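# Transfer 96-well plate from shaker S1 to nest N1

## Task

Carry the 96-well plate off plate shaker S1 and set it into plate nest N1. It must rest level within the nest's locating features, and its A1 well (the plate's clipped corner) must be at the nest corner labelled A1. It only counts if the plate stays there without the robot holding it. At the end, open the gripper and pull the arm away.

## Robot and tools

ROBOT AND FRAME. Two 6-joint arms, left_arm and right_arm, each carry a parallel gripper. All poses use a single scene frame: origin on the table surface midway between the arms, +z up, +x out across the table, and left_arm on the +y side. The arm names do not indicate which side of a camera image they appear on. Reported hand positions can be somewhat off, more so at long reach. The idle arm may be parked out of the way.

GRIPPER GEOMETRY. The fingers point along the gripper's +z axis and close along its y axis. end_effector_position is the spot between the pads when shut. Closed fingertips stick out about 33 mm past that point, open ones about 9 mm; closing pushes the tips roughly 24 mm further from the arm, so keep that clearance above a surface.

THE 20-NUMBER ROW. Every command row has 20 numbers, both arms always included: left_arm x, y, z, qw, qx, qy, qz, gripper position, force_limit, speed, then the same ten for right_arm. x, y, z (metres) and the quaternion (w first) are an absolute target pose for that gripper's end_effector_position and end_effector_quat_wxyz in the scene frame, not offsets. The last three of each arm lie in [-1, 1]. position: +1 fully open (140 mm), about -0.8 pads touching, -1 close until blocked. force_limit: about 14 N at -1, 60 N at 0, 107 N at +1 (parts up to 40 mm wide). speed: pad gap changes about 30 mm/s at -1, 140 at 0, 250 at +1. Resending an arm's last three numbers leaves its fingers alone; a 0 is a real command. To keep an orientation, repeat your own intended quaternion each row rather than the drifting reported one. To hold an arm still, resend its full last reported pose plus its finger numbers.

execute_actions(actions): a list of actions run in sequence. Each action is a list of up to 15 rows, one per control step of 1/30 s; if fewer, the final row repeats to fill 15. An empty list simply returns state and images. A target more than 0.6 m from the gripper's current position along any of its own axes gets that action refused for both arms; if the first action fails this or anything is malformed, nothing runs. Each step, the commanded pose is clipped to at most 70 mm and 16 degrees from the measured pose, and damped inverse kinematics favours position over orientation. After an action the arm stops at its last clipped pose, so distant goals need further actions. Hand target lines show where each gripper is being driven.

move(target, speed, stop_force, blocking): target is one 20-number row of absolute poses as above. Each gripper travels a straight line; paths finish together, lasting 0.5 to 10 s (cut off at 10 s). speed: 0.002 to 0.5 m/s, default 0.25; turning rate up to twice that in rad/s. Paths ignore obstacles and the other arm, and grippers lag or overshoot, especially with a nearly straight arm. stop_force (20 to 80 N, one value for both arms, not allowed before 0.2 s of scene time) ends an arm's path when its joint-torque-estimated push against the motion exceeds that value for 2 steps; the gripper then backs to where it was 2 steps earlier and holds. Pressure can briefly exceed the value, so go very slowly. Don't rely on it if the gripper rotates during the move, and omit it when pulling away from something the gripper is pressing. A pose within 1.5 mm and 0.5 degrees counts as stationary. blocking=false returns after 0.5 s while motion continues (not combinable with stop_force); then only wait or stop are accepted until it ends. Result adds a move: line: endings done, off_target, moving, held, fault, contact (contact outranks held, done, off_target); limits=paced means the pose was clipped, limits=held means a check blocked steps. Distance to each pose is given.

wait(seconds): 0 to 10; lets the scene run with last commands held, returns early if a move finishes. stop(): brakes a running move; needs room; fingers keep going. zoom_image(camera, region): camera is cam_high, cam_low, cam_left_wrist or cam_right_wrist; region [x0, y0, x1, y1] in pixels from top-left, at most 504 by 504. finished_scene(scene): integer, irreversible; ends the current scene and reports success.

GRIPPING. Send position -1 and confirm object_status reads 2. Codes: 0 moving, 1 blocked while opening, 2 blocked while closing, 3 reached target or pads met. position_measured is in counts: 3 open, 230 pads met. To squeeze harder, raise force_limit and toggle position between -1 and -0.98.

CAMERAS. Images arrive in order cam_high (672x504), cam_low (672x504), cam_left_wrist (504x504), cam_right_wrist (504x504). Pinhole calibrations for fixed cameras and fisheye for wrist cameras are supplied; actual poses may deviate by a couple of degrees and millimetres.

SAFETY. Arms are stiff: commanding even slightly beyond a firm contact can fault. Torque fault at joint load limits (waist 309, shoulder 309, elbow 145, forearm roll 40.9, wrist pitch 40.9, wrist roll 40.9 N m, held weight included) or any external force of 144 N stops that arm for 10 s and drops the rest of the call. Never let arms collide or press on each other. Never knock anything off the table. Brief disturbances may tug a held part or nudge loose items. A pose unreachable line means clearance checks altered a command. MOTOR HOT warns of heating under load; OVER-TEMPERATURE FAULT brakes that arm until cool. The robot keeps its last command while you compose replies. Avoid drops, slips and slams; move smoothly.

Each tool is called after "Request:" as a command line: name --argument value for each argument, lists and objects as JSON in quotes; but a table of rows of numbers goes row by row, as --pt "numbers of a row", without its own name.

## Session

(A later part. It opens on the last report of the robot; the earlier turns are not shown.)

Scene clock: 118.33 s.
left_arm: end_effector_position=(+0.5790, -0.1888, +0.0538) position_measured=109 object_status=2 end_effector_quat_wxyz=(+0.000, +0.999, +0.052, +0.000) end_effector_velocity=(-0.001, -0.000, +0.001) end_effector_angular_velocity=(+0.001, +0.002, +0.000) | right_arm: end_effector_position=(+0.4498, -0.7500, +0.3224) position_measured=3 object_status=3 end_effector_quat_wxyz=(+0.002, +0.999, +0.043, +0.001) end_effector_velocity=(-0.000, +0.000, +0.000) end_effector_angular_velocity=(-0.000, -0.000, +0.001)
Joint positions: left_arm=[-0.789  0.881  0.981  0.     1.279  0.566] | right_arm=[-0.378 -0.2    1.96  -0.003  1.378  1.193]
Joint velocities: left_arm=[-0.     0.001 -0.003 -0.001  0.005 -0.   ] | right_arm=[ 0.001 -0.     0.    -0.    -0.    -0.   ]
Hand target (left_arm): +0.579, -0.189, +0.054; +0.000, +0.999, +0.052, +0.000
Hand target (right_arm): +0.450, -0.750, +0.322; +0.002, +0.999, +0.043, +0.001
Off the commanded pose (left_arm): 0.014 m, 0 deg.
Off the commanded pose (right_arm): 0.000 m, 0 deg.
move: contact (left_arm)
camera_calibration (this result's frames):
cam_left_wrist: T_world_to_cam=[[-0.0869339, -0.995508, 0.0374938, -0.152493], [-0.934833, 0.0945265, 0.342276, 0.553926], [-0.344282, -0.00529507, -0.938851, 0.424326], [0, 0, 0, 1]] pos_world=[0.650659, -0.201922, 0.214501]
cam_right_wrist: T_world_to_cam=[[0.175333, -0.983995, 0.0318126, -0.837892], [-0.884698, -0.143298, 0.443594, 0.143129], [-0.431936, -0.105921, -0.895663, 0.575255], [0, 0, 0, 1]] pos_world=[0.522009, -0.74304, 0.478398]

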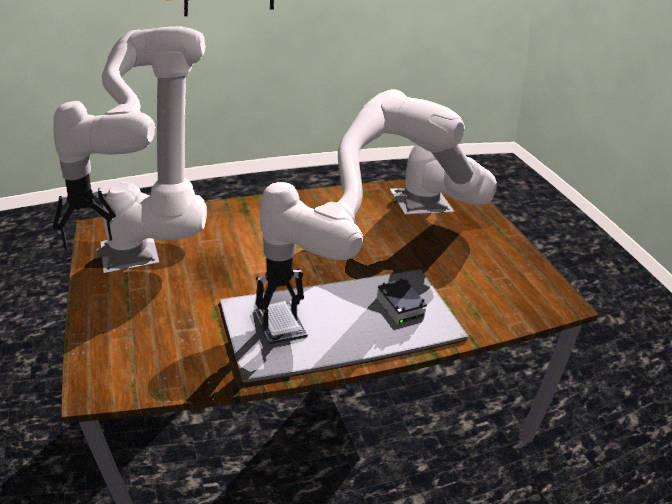

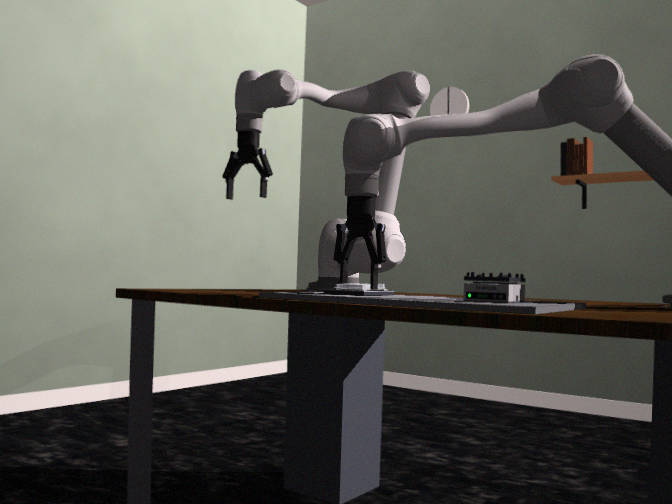

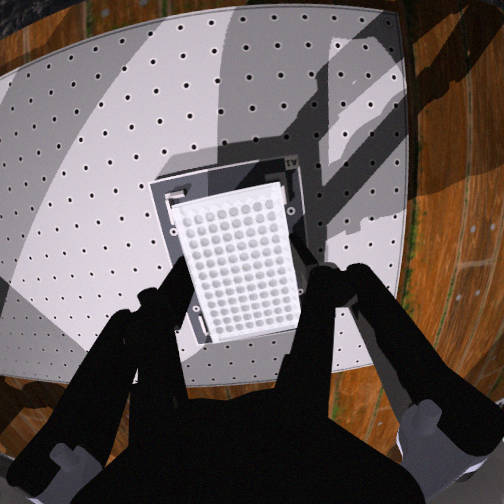

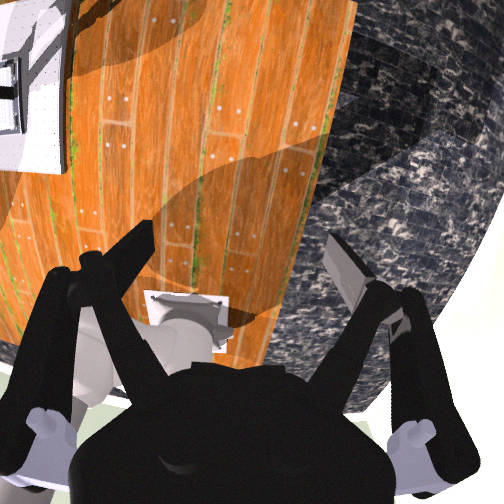

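Request:
move --target '[0.5815,-0.188,0.057,0,0.9986,0.052,0,-1,0.6,0,0.4498,-0.75,0.3224,0.002,0.999,0.043,0.001,1,0,0]' --speed 0.01

Request:
move --target '[0.5815,-0.188,0.04,0,0.9986,0.052,0,-1,0.6,0,0.4498,-0.75,0.3224,0.002,0.999,0.043,0.001,1,0,0]' --speed 0.004 --stop_force 30

Request:
zoom_image --camera "cam_left_wrist" --region '[140, 160, 340, 360]'

Request:
zoom_image --camera "cam_high" --region '[250, 290, 320, 350]'

Scene clock: 127.30 s.
left_arm: end_effector_position=(+0.5815, -0.1880, +0.0570) position_measured=109 object_status=2 end_effector_quat_wxyz=(-0.000, +0.999, +0.052, +0.000) end_effector_velocity=(-0.000, -0.000, +0.000) end_effector_angular_velocity=(+0.001, -0.000, -0.002) | right_arm: end_effector_position=(+0.4498, -0.7500, +0.3224) position_measured=3 object_status=3 end_effector_quat_wxyz=(+0.002, +0.999, +0.043, +0.001) end_effector_velocity=(+0.000, +0.000, +0.000) end_effector_angular_velocity=(-0.000, -0.001, +0.001)
Joint positions: left_arm=[-0.787  0.882  0.975  0.     1.286  0.569] | right_arm=[-0.378 -0.2    1.96  -0.003  1.378  1.193]
Joint velocities: left_arm=[-0.001  0.    -0.001  0.001  0.002  0.001] | right_arm=[ 0.001  0.    -0.     0.    -0.001 -0.   ]
Hand target (left_arm): +0.582, -0.188, +0.057; +0.000, +0.999, +0.052, -0.000
Hand target (right_arm): +0.450, -0.750, +0.322; +0.002, +0.999, +0.043, +0.001
Off the commanded pose (left_arm): 0.000 m, 0 deg.
Off the commanded pose (right_arm): 0.000 m, 0 deg.
move: done
camera_calibration (this result's frames):
cam_left_wrist: T_world_to_cam=[[-0.0869693, -0.995516, 0.0371924, -0.151538], [-0.934789, 0.0944566, 0.342413, 0.555088], [-0.344391, -0.00498759, -0.938813, 0.428271], [0, 0, 0, 1]] pos_world=[0.653204, -0.201154, 0.217633]
cam_right_wrist: T_world_to_cam=[[0.175333, -0.983995, 0.0318143, -0.837892], [-0.884698, -0.143297, 0.443594, 0.14313], [-0.431936, -0.105923, -0.895663, 0.575253], [0, 0, 0, 1]] pos_world=[0.522009, -0.74304, 0.478398]

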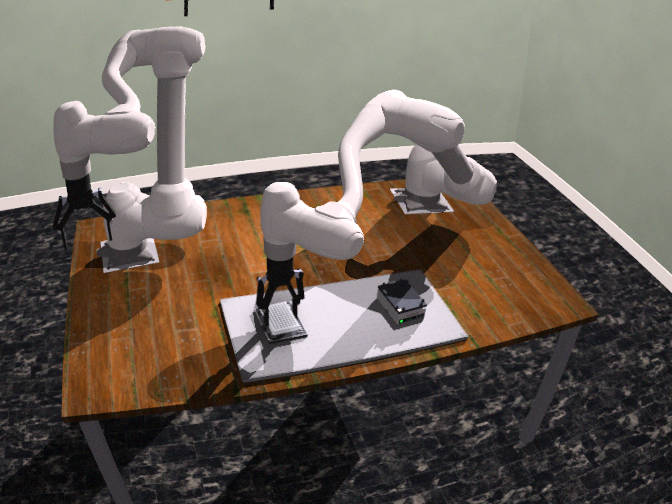

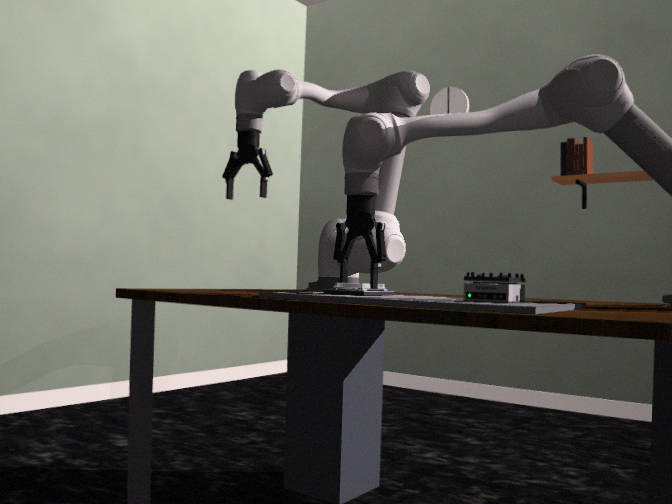

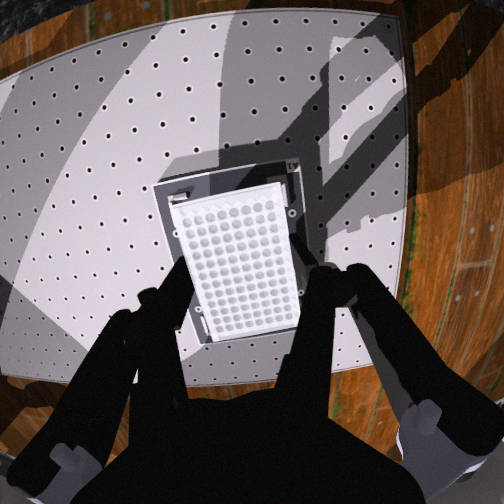

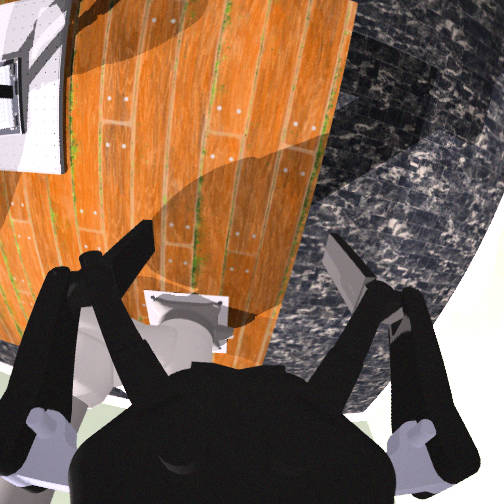

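Scene clock: 128.50 s.
left_arm: end_effector_position=(+0.5816, -0.1880, +0.0534) position_measured=109 object_status=2 end_effector_quat_wxyz=(+0.000, +0.999, +0.052, +0.000) end_effector_velocity=(-0.000, -0.000, +0.000) end_effector_angular_velocity=(-0.000, -0.000, -0.000) | right_arm: end_effector_position=(+0.4498, -0.7500, +0.3224) position_measured=3 object_status=3 end_effector_quat_wxyz=(+0.002, +0.999, +0.043, +0.001) end_effector_velocity=(-0.000, -0.000, -0.000) end_effector_angular_velocity=(+0.000, +0.001, -0.001)
Joint positions: left_arm=[-0.787  0.883  0.978  0.     1.28   0.569] | right_arm=[-0.378 -0.2    1.96  -0.003  1.378  1.193]
Joint velocities: left_arm=[-0. -0. -0.  0.  0. -0.] | right_arm=[-0.001  0.     0.     0.     0.001  0.   ]
Hand target (left_arm): +0.582, -0.188, +0.054; +0.000, +0.999, +0.052, +0.000
Hand target (right_arm): +0.450, -0.750, +0.322; +0.002, +0.999, +0.043, +0.001
Off the commanded pose (left_arm): 0.013 m, 0 deg.
Off the commanded pose (right_arm): 0.000 m, 0 deg.
move: contact (left_arm)
camera_calibration (this result's frames):
cam_left_wrist: T_world_to_cam=[[-0.0869813, -0.995509, 0.0373571, -0.15143], [-0.934837, 0.0945239, 0.342264, 0.556377], [-0.344258, -0.00515219, -0.938861, 0.424849], [0, 0, 0, 1]] pos_world=[0.653208, -0.201152, 0.214103]
cam_right_wrist: T_world_to_cam=[[0.175333, -0.983995, 0.0318139, -0.837892], [-0.884698, -0.143297, 0.443594, 0.14313], [-0.431936, -0.105922, -0.895663, 0.575253], [0, 0, 0, 1]] pos_world=[0.522009, -0.74304, 0.478398]

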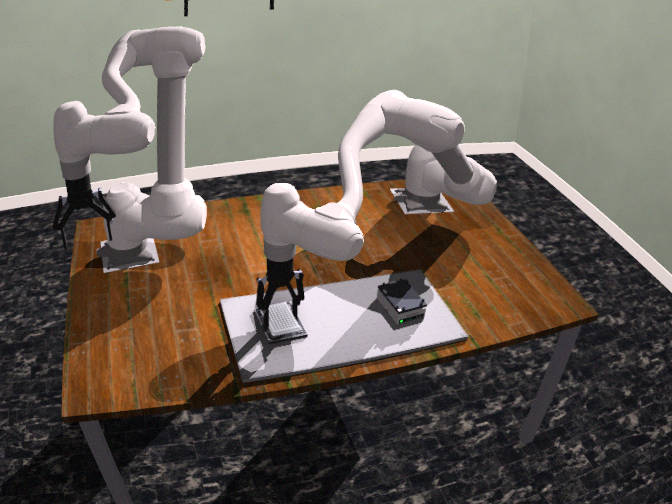

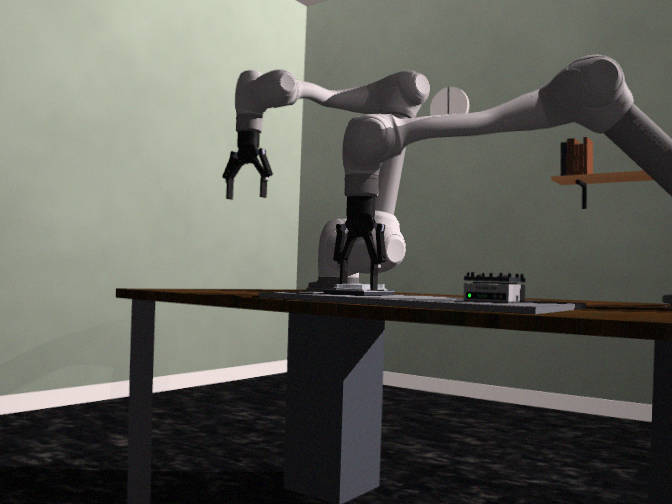

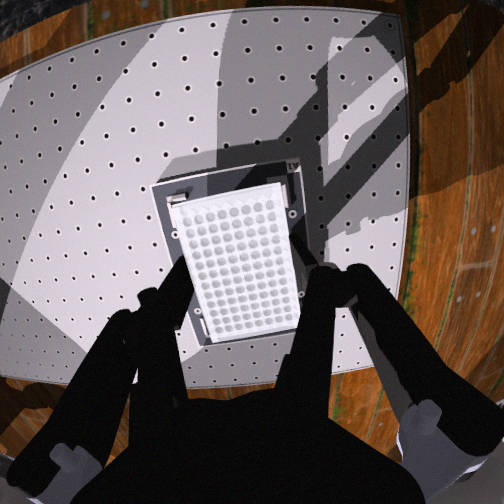

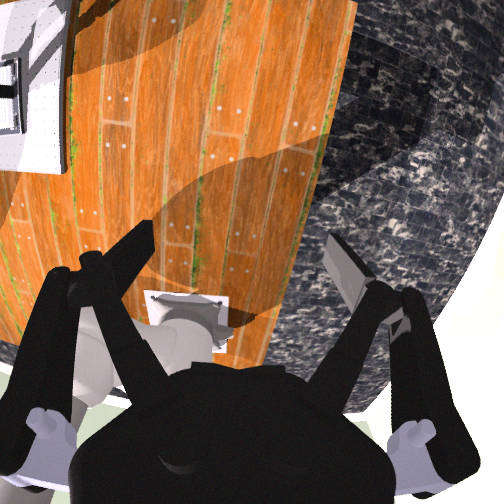

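Region (140, 160, 340, 360) of cam_left_wrist's 504x504 image, scaled by 2.520, with more detail than that image has.

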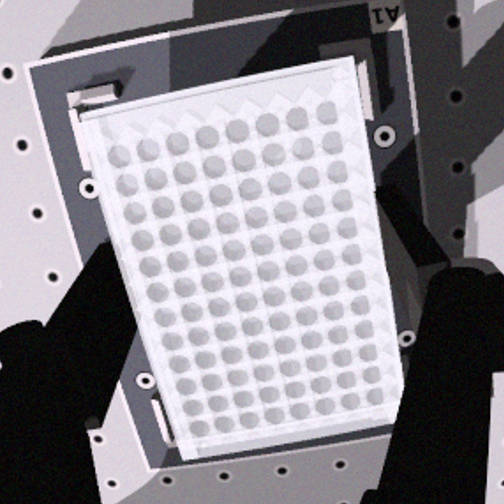

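Region (250, 290, 320, 350) of cam_high's 672x504 image, scaled by 7.200, with more detail than that image has; it fills the top 432 rows of this view, and the rest is white.

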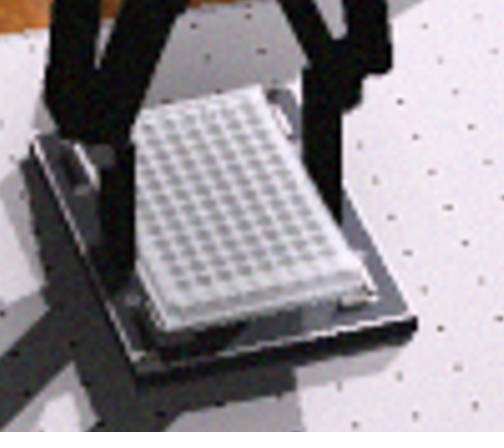

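Request:
move --target '[0.5815,-0.188,0.0545,0,0.9986,0.052,0,0.35,0,-0.6,0.4498,-0.75,0.3224,0.002,0.999,0.043,0.001,1,0,0]' --speed 0.01

Request:
move --target '[0.535,-0.188,0.2,0,0.9986,0.052,0,0.35,0,-0.6,0.4498,-0.75,0.3224,0.002,0.999,0.043,0.001,1,0,0]' --speed 0.1

Request:
zoom_image --camera "cam_left_wrist" --region '[170, 110, 330, 270]'

Request:
zoom_image --camera "cam_high" --region '[245, 290, 320, 350]'

Request:
zoom_image --camera "cam_low" --region '[310, 265, 410, 310]'

Scene clock: 133.60 s.
left_arm: end_effector_position=(+0.5815, -0.1880, +0.0544) position_measured=85 object_status=3 end_effector_quat_wxyz=(-0.000, +0.999, +0.052, -0.000) end_effector_velocity=(-0.000, -0.000, +0.001) end_effector_angular_velocity=(-0.001, +0.001, +0.001) | right_arm: end_effector_position=(+0.4498, -0.7500, +0.3224) position_measured=3 object_status=3 end_effector_quat_wxyz=(+0.002, +0.999, +0.043, +0.001) end_effector_velocity=(+0.000, +0.001, +0.000) end_effector_angular_velocity=(-0.000, -0.000, +0.002)
Joint positions: left_arm=[-0.787  0.883  0.977  0.     1.282  0.569] | right_arm=[-0.378 -0.2    1.96  -0.003  1.378  1.193]
Joint velocities: left_arm=[-0.    -0.001  0.    -0.001  0.001 -0.001] | right_arm=[ 0.002 -0.    -0.    -0.     0.    -0.   ]
Hand target (left_arm): +0.582, -0.188, +0.054; -0.000, +0.999, +0.052, -0.000
Hand target (right_arm): +0.450, -0.750, +0.322; +0.002, +0.999, +0.043, +0.001
Off the commanded pose (left_arm): 0.000 m, 0 deg.
Off the commanded pose (right_arm): 0.000 m, 0 deg.
move: done
camera_calibration (this result's frames):
cam_left_wrist: T_world_to_cam=[[-0.0869491, -0.995516, 0.0372554, -0.151487], [-0.93477, 0.0944597, 0.342464, 0.555937], [-0.344447, -0.0050483, -0.938792, 0.425911], [0, 0, 0, 1]] pos_world=[0.653206, -0.201171, 0.215097]
cam_right_wrist: T_world_to_cam=[[0.175333, -0.983995, 0.0318142, -0.837892], [-0.884698, -0.143297, 0.443595, 0.14313], [-0.431936, -0.105923, -0.895663, 0.575253], [0, 0, 0, 1]] pos_world=[0.522009, -0.74304, 0.478398]

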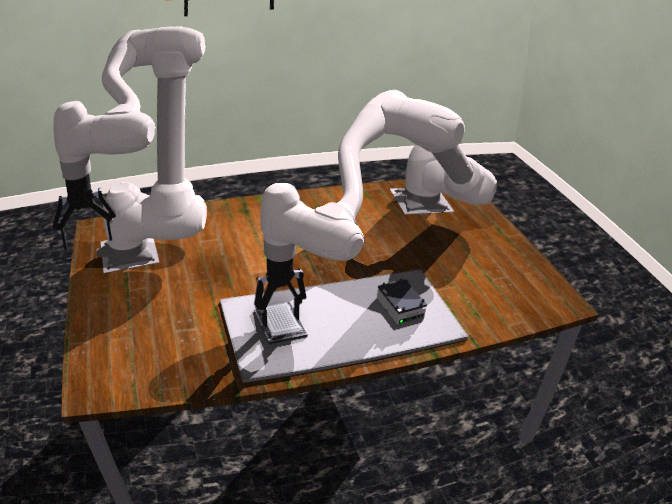

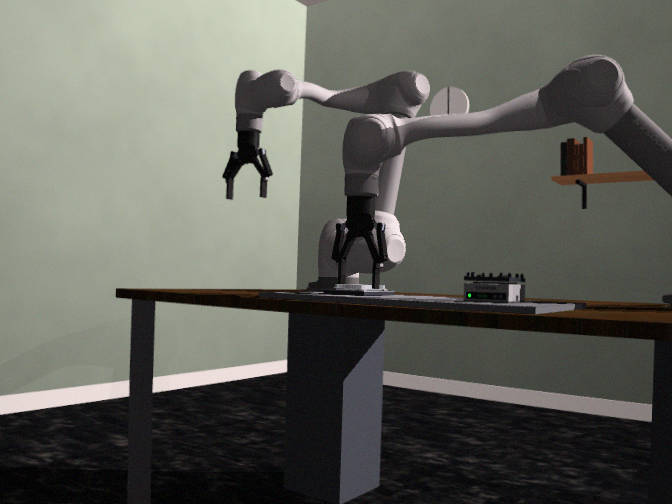

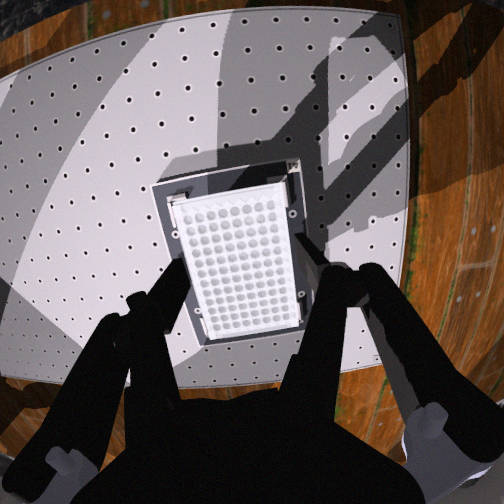

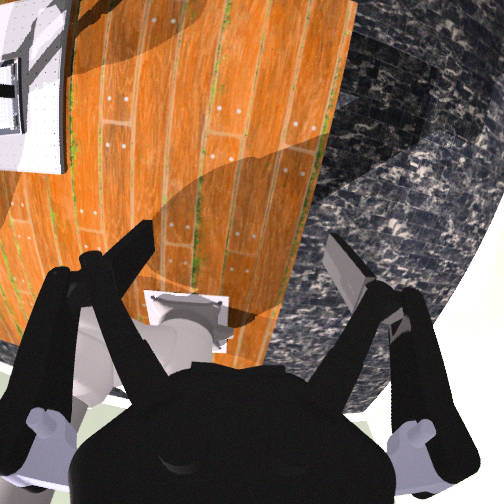

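Scene clock: 135.47 s.
left_arm: end_effector_position=(+0.5351, -0.1881, +0.1999) position_measured=85 object_status=3 end_effector_quat_wxyz=(-0.000, +0.999, +0.052, -0.000) end_effector_velocity=(-0.000, +0.000, +0.001) end_effector_angular_velocity=(+0.000, +0.001, +0.001) | right_arm: end_effector_position=(+0.4498, -0.7500, +0.3224) position_measured=3 object_status=3 end_effector_quat_wxyz=(+0.002, +0.999, +0.043, +0.001) end_effector_velocity=(+0.001, +0.001, +0.000) end_effector_angular_velocity=(-0.000, -0.002, +0.001)
Joint positions: left_arm=[-0.824  0.767  0.922  0.     1.452  0.532] | right_arm=[-0.378 -0.2    1.96  -0.003  1.378  1.193]
Joint velocities: left_arm=[-0.    -0.001 -0.001 -0.     0.002 -0.001] | right_arm=[ 0.001 -0.    -0.     0.    -0.002  0.   ]
Hand target (left_arm): +0.535, -0.188, +0.200; -0.000, +0.999, +0.052, +0.000
Hand target (right_arm): +0.450, -0.750, +0.322; +0.002, +0.999, +0.043, +0.001
Off the commanded pose (left_arm): 0.000 m, 0 deg.
Off the commanded pose (right_arm): 0.000 m, 0 deg.
move: done
camera_calibration (this result's frames):
cam_left_wrist: T_world_to_cam=[[-0.0871317, -0.995501, 0.0372395, -0.160971], [-0.93474, 0.0946258, 0.3425, 0.462768], [-0.344483, -0.0049667, -0.938779, 0.54653], [0, 0, 0, 1]] pos_world=[0.606812, -0.201322, 0.360567]
cam_right_wrist: T_world_to_cam=[[0.175333, -0.983995, 0.0318141, -0.837892], [-0.884698, -0.143297, 0.443595, 0.14313], [-0.431936, -0.105923, -0.895663, 0.575253], [0, 0, 0, 1]] pos_world=[0.522009, -0.74304, 0.478398]

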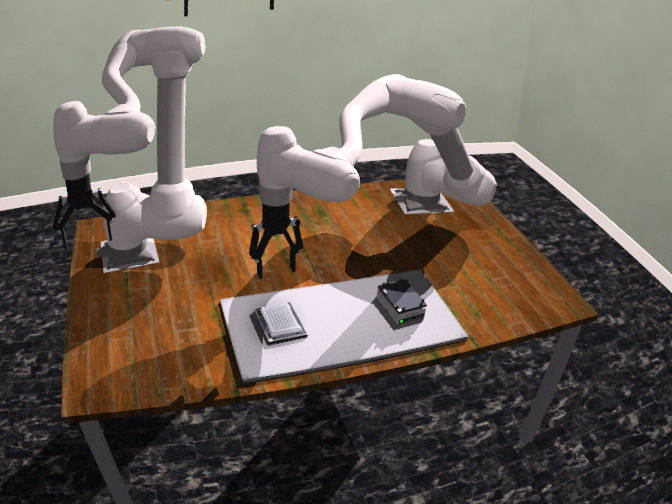

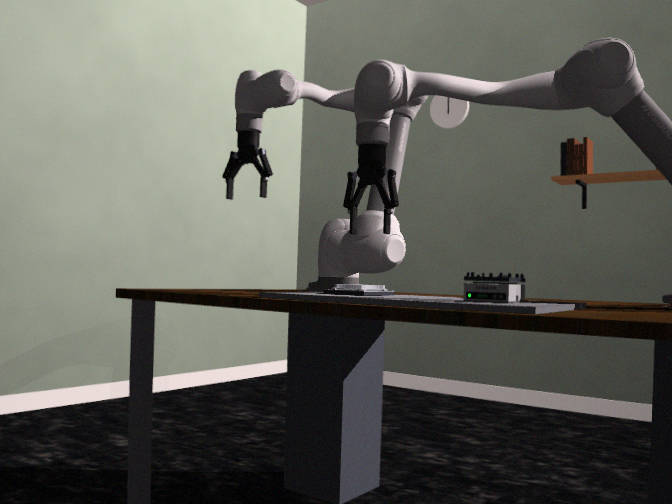

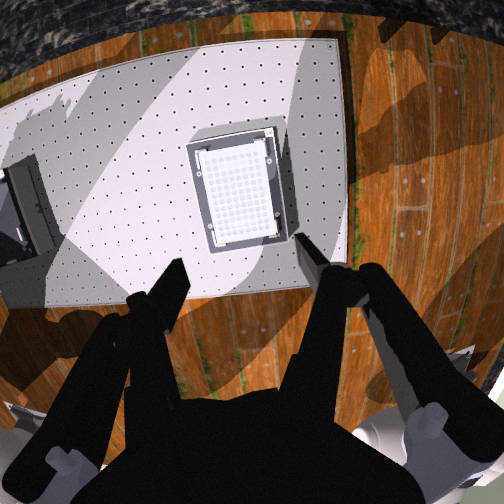

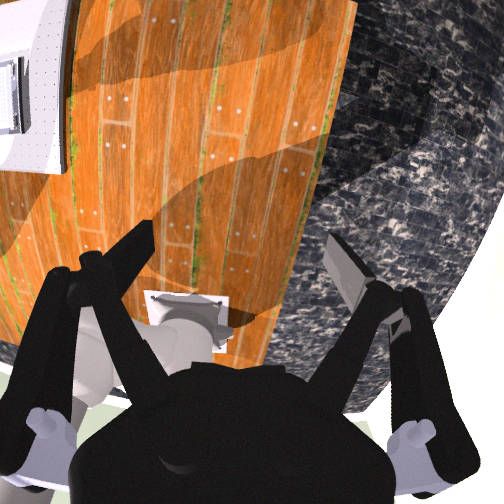

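Region (170, 110, 330, 270) of cam_left_wrist's 504x504 image, scaled by 3.150, with more detail than that image has.

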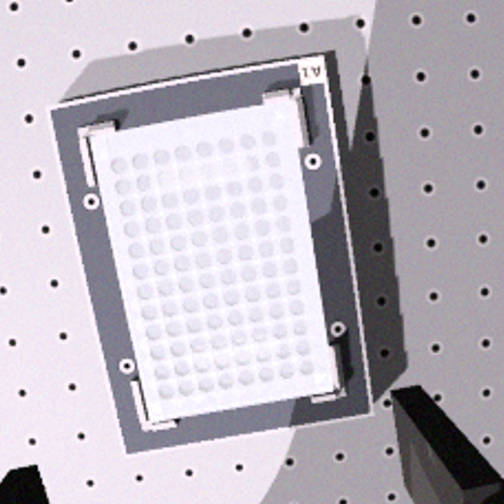

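Region (245, 290, 320, 350) of cam_high's 672x504 image, scaled by 6.720, with more detail than that image has; it fills the top 403 rows of this view, and the rest is white.

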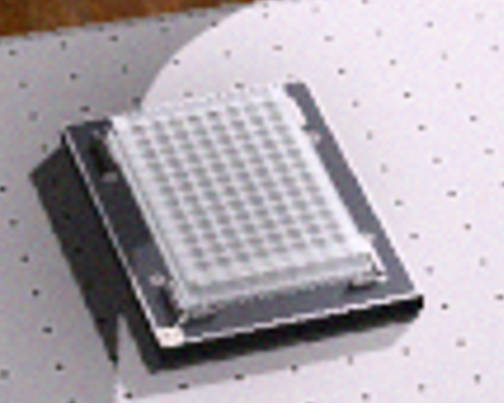

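Region (310, 265, 410, 310) of cam_low's 672x504 image, scaled by 5.040, with more detail than that image has; it fills the top 227 rows of this view, and the rest is white.

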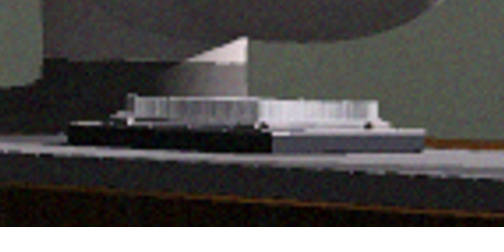

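Request:
zoom_image --camera "cam_left_wrist" --region '[190, 125, 290, 255]'

Region (190, 125, 290, 255) of cam_left_wrist's 504x504 image, scaled by 3.877, with more detail than that image has; it fills the left 388 columns of this view, and the rest is white.

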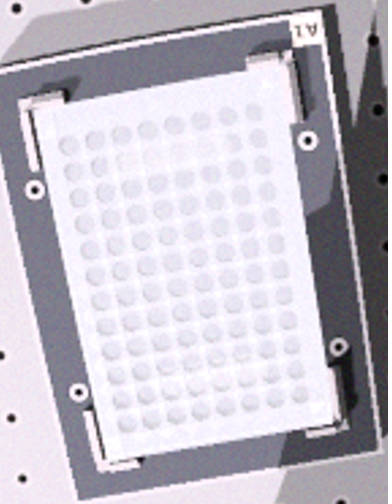

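Request:
finished_scene --scene 1

The scene is finished: the task was done.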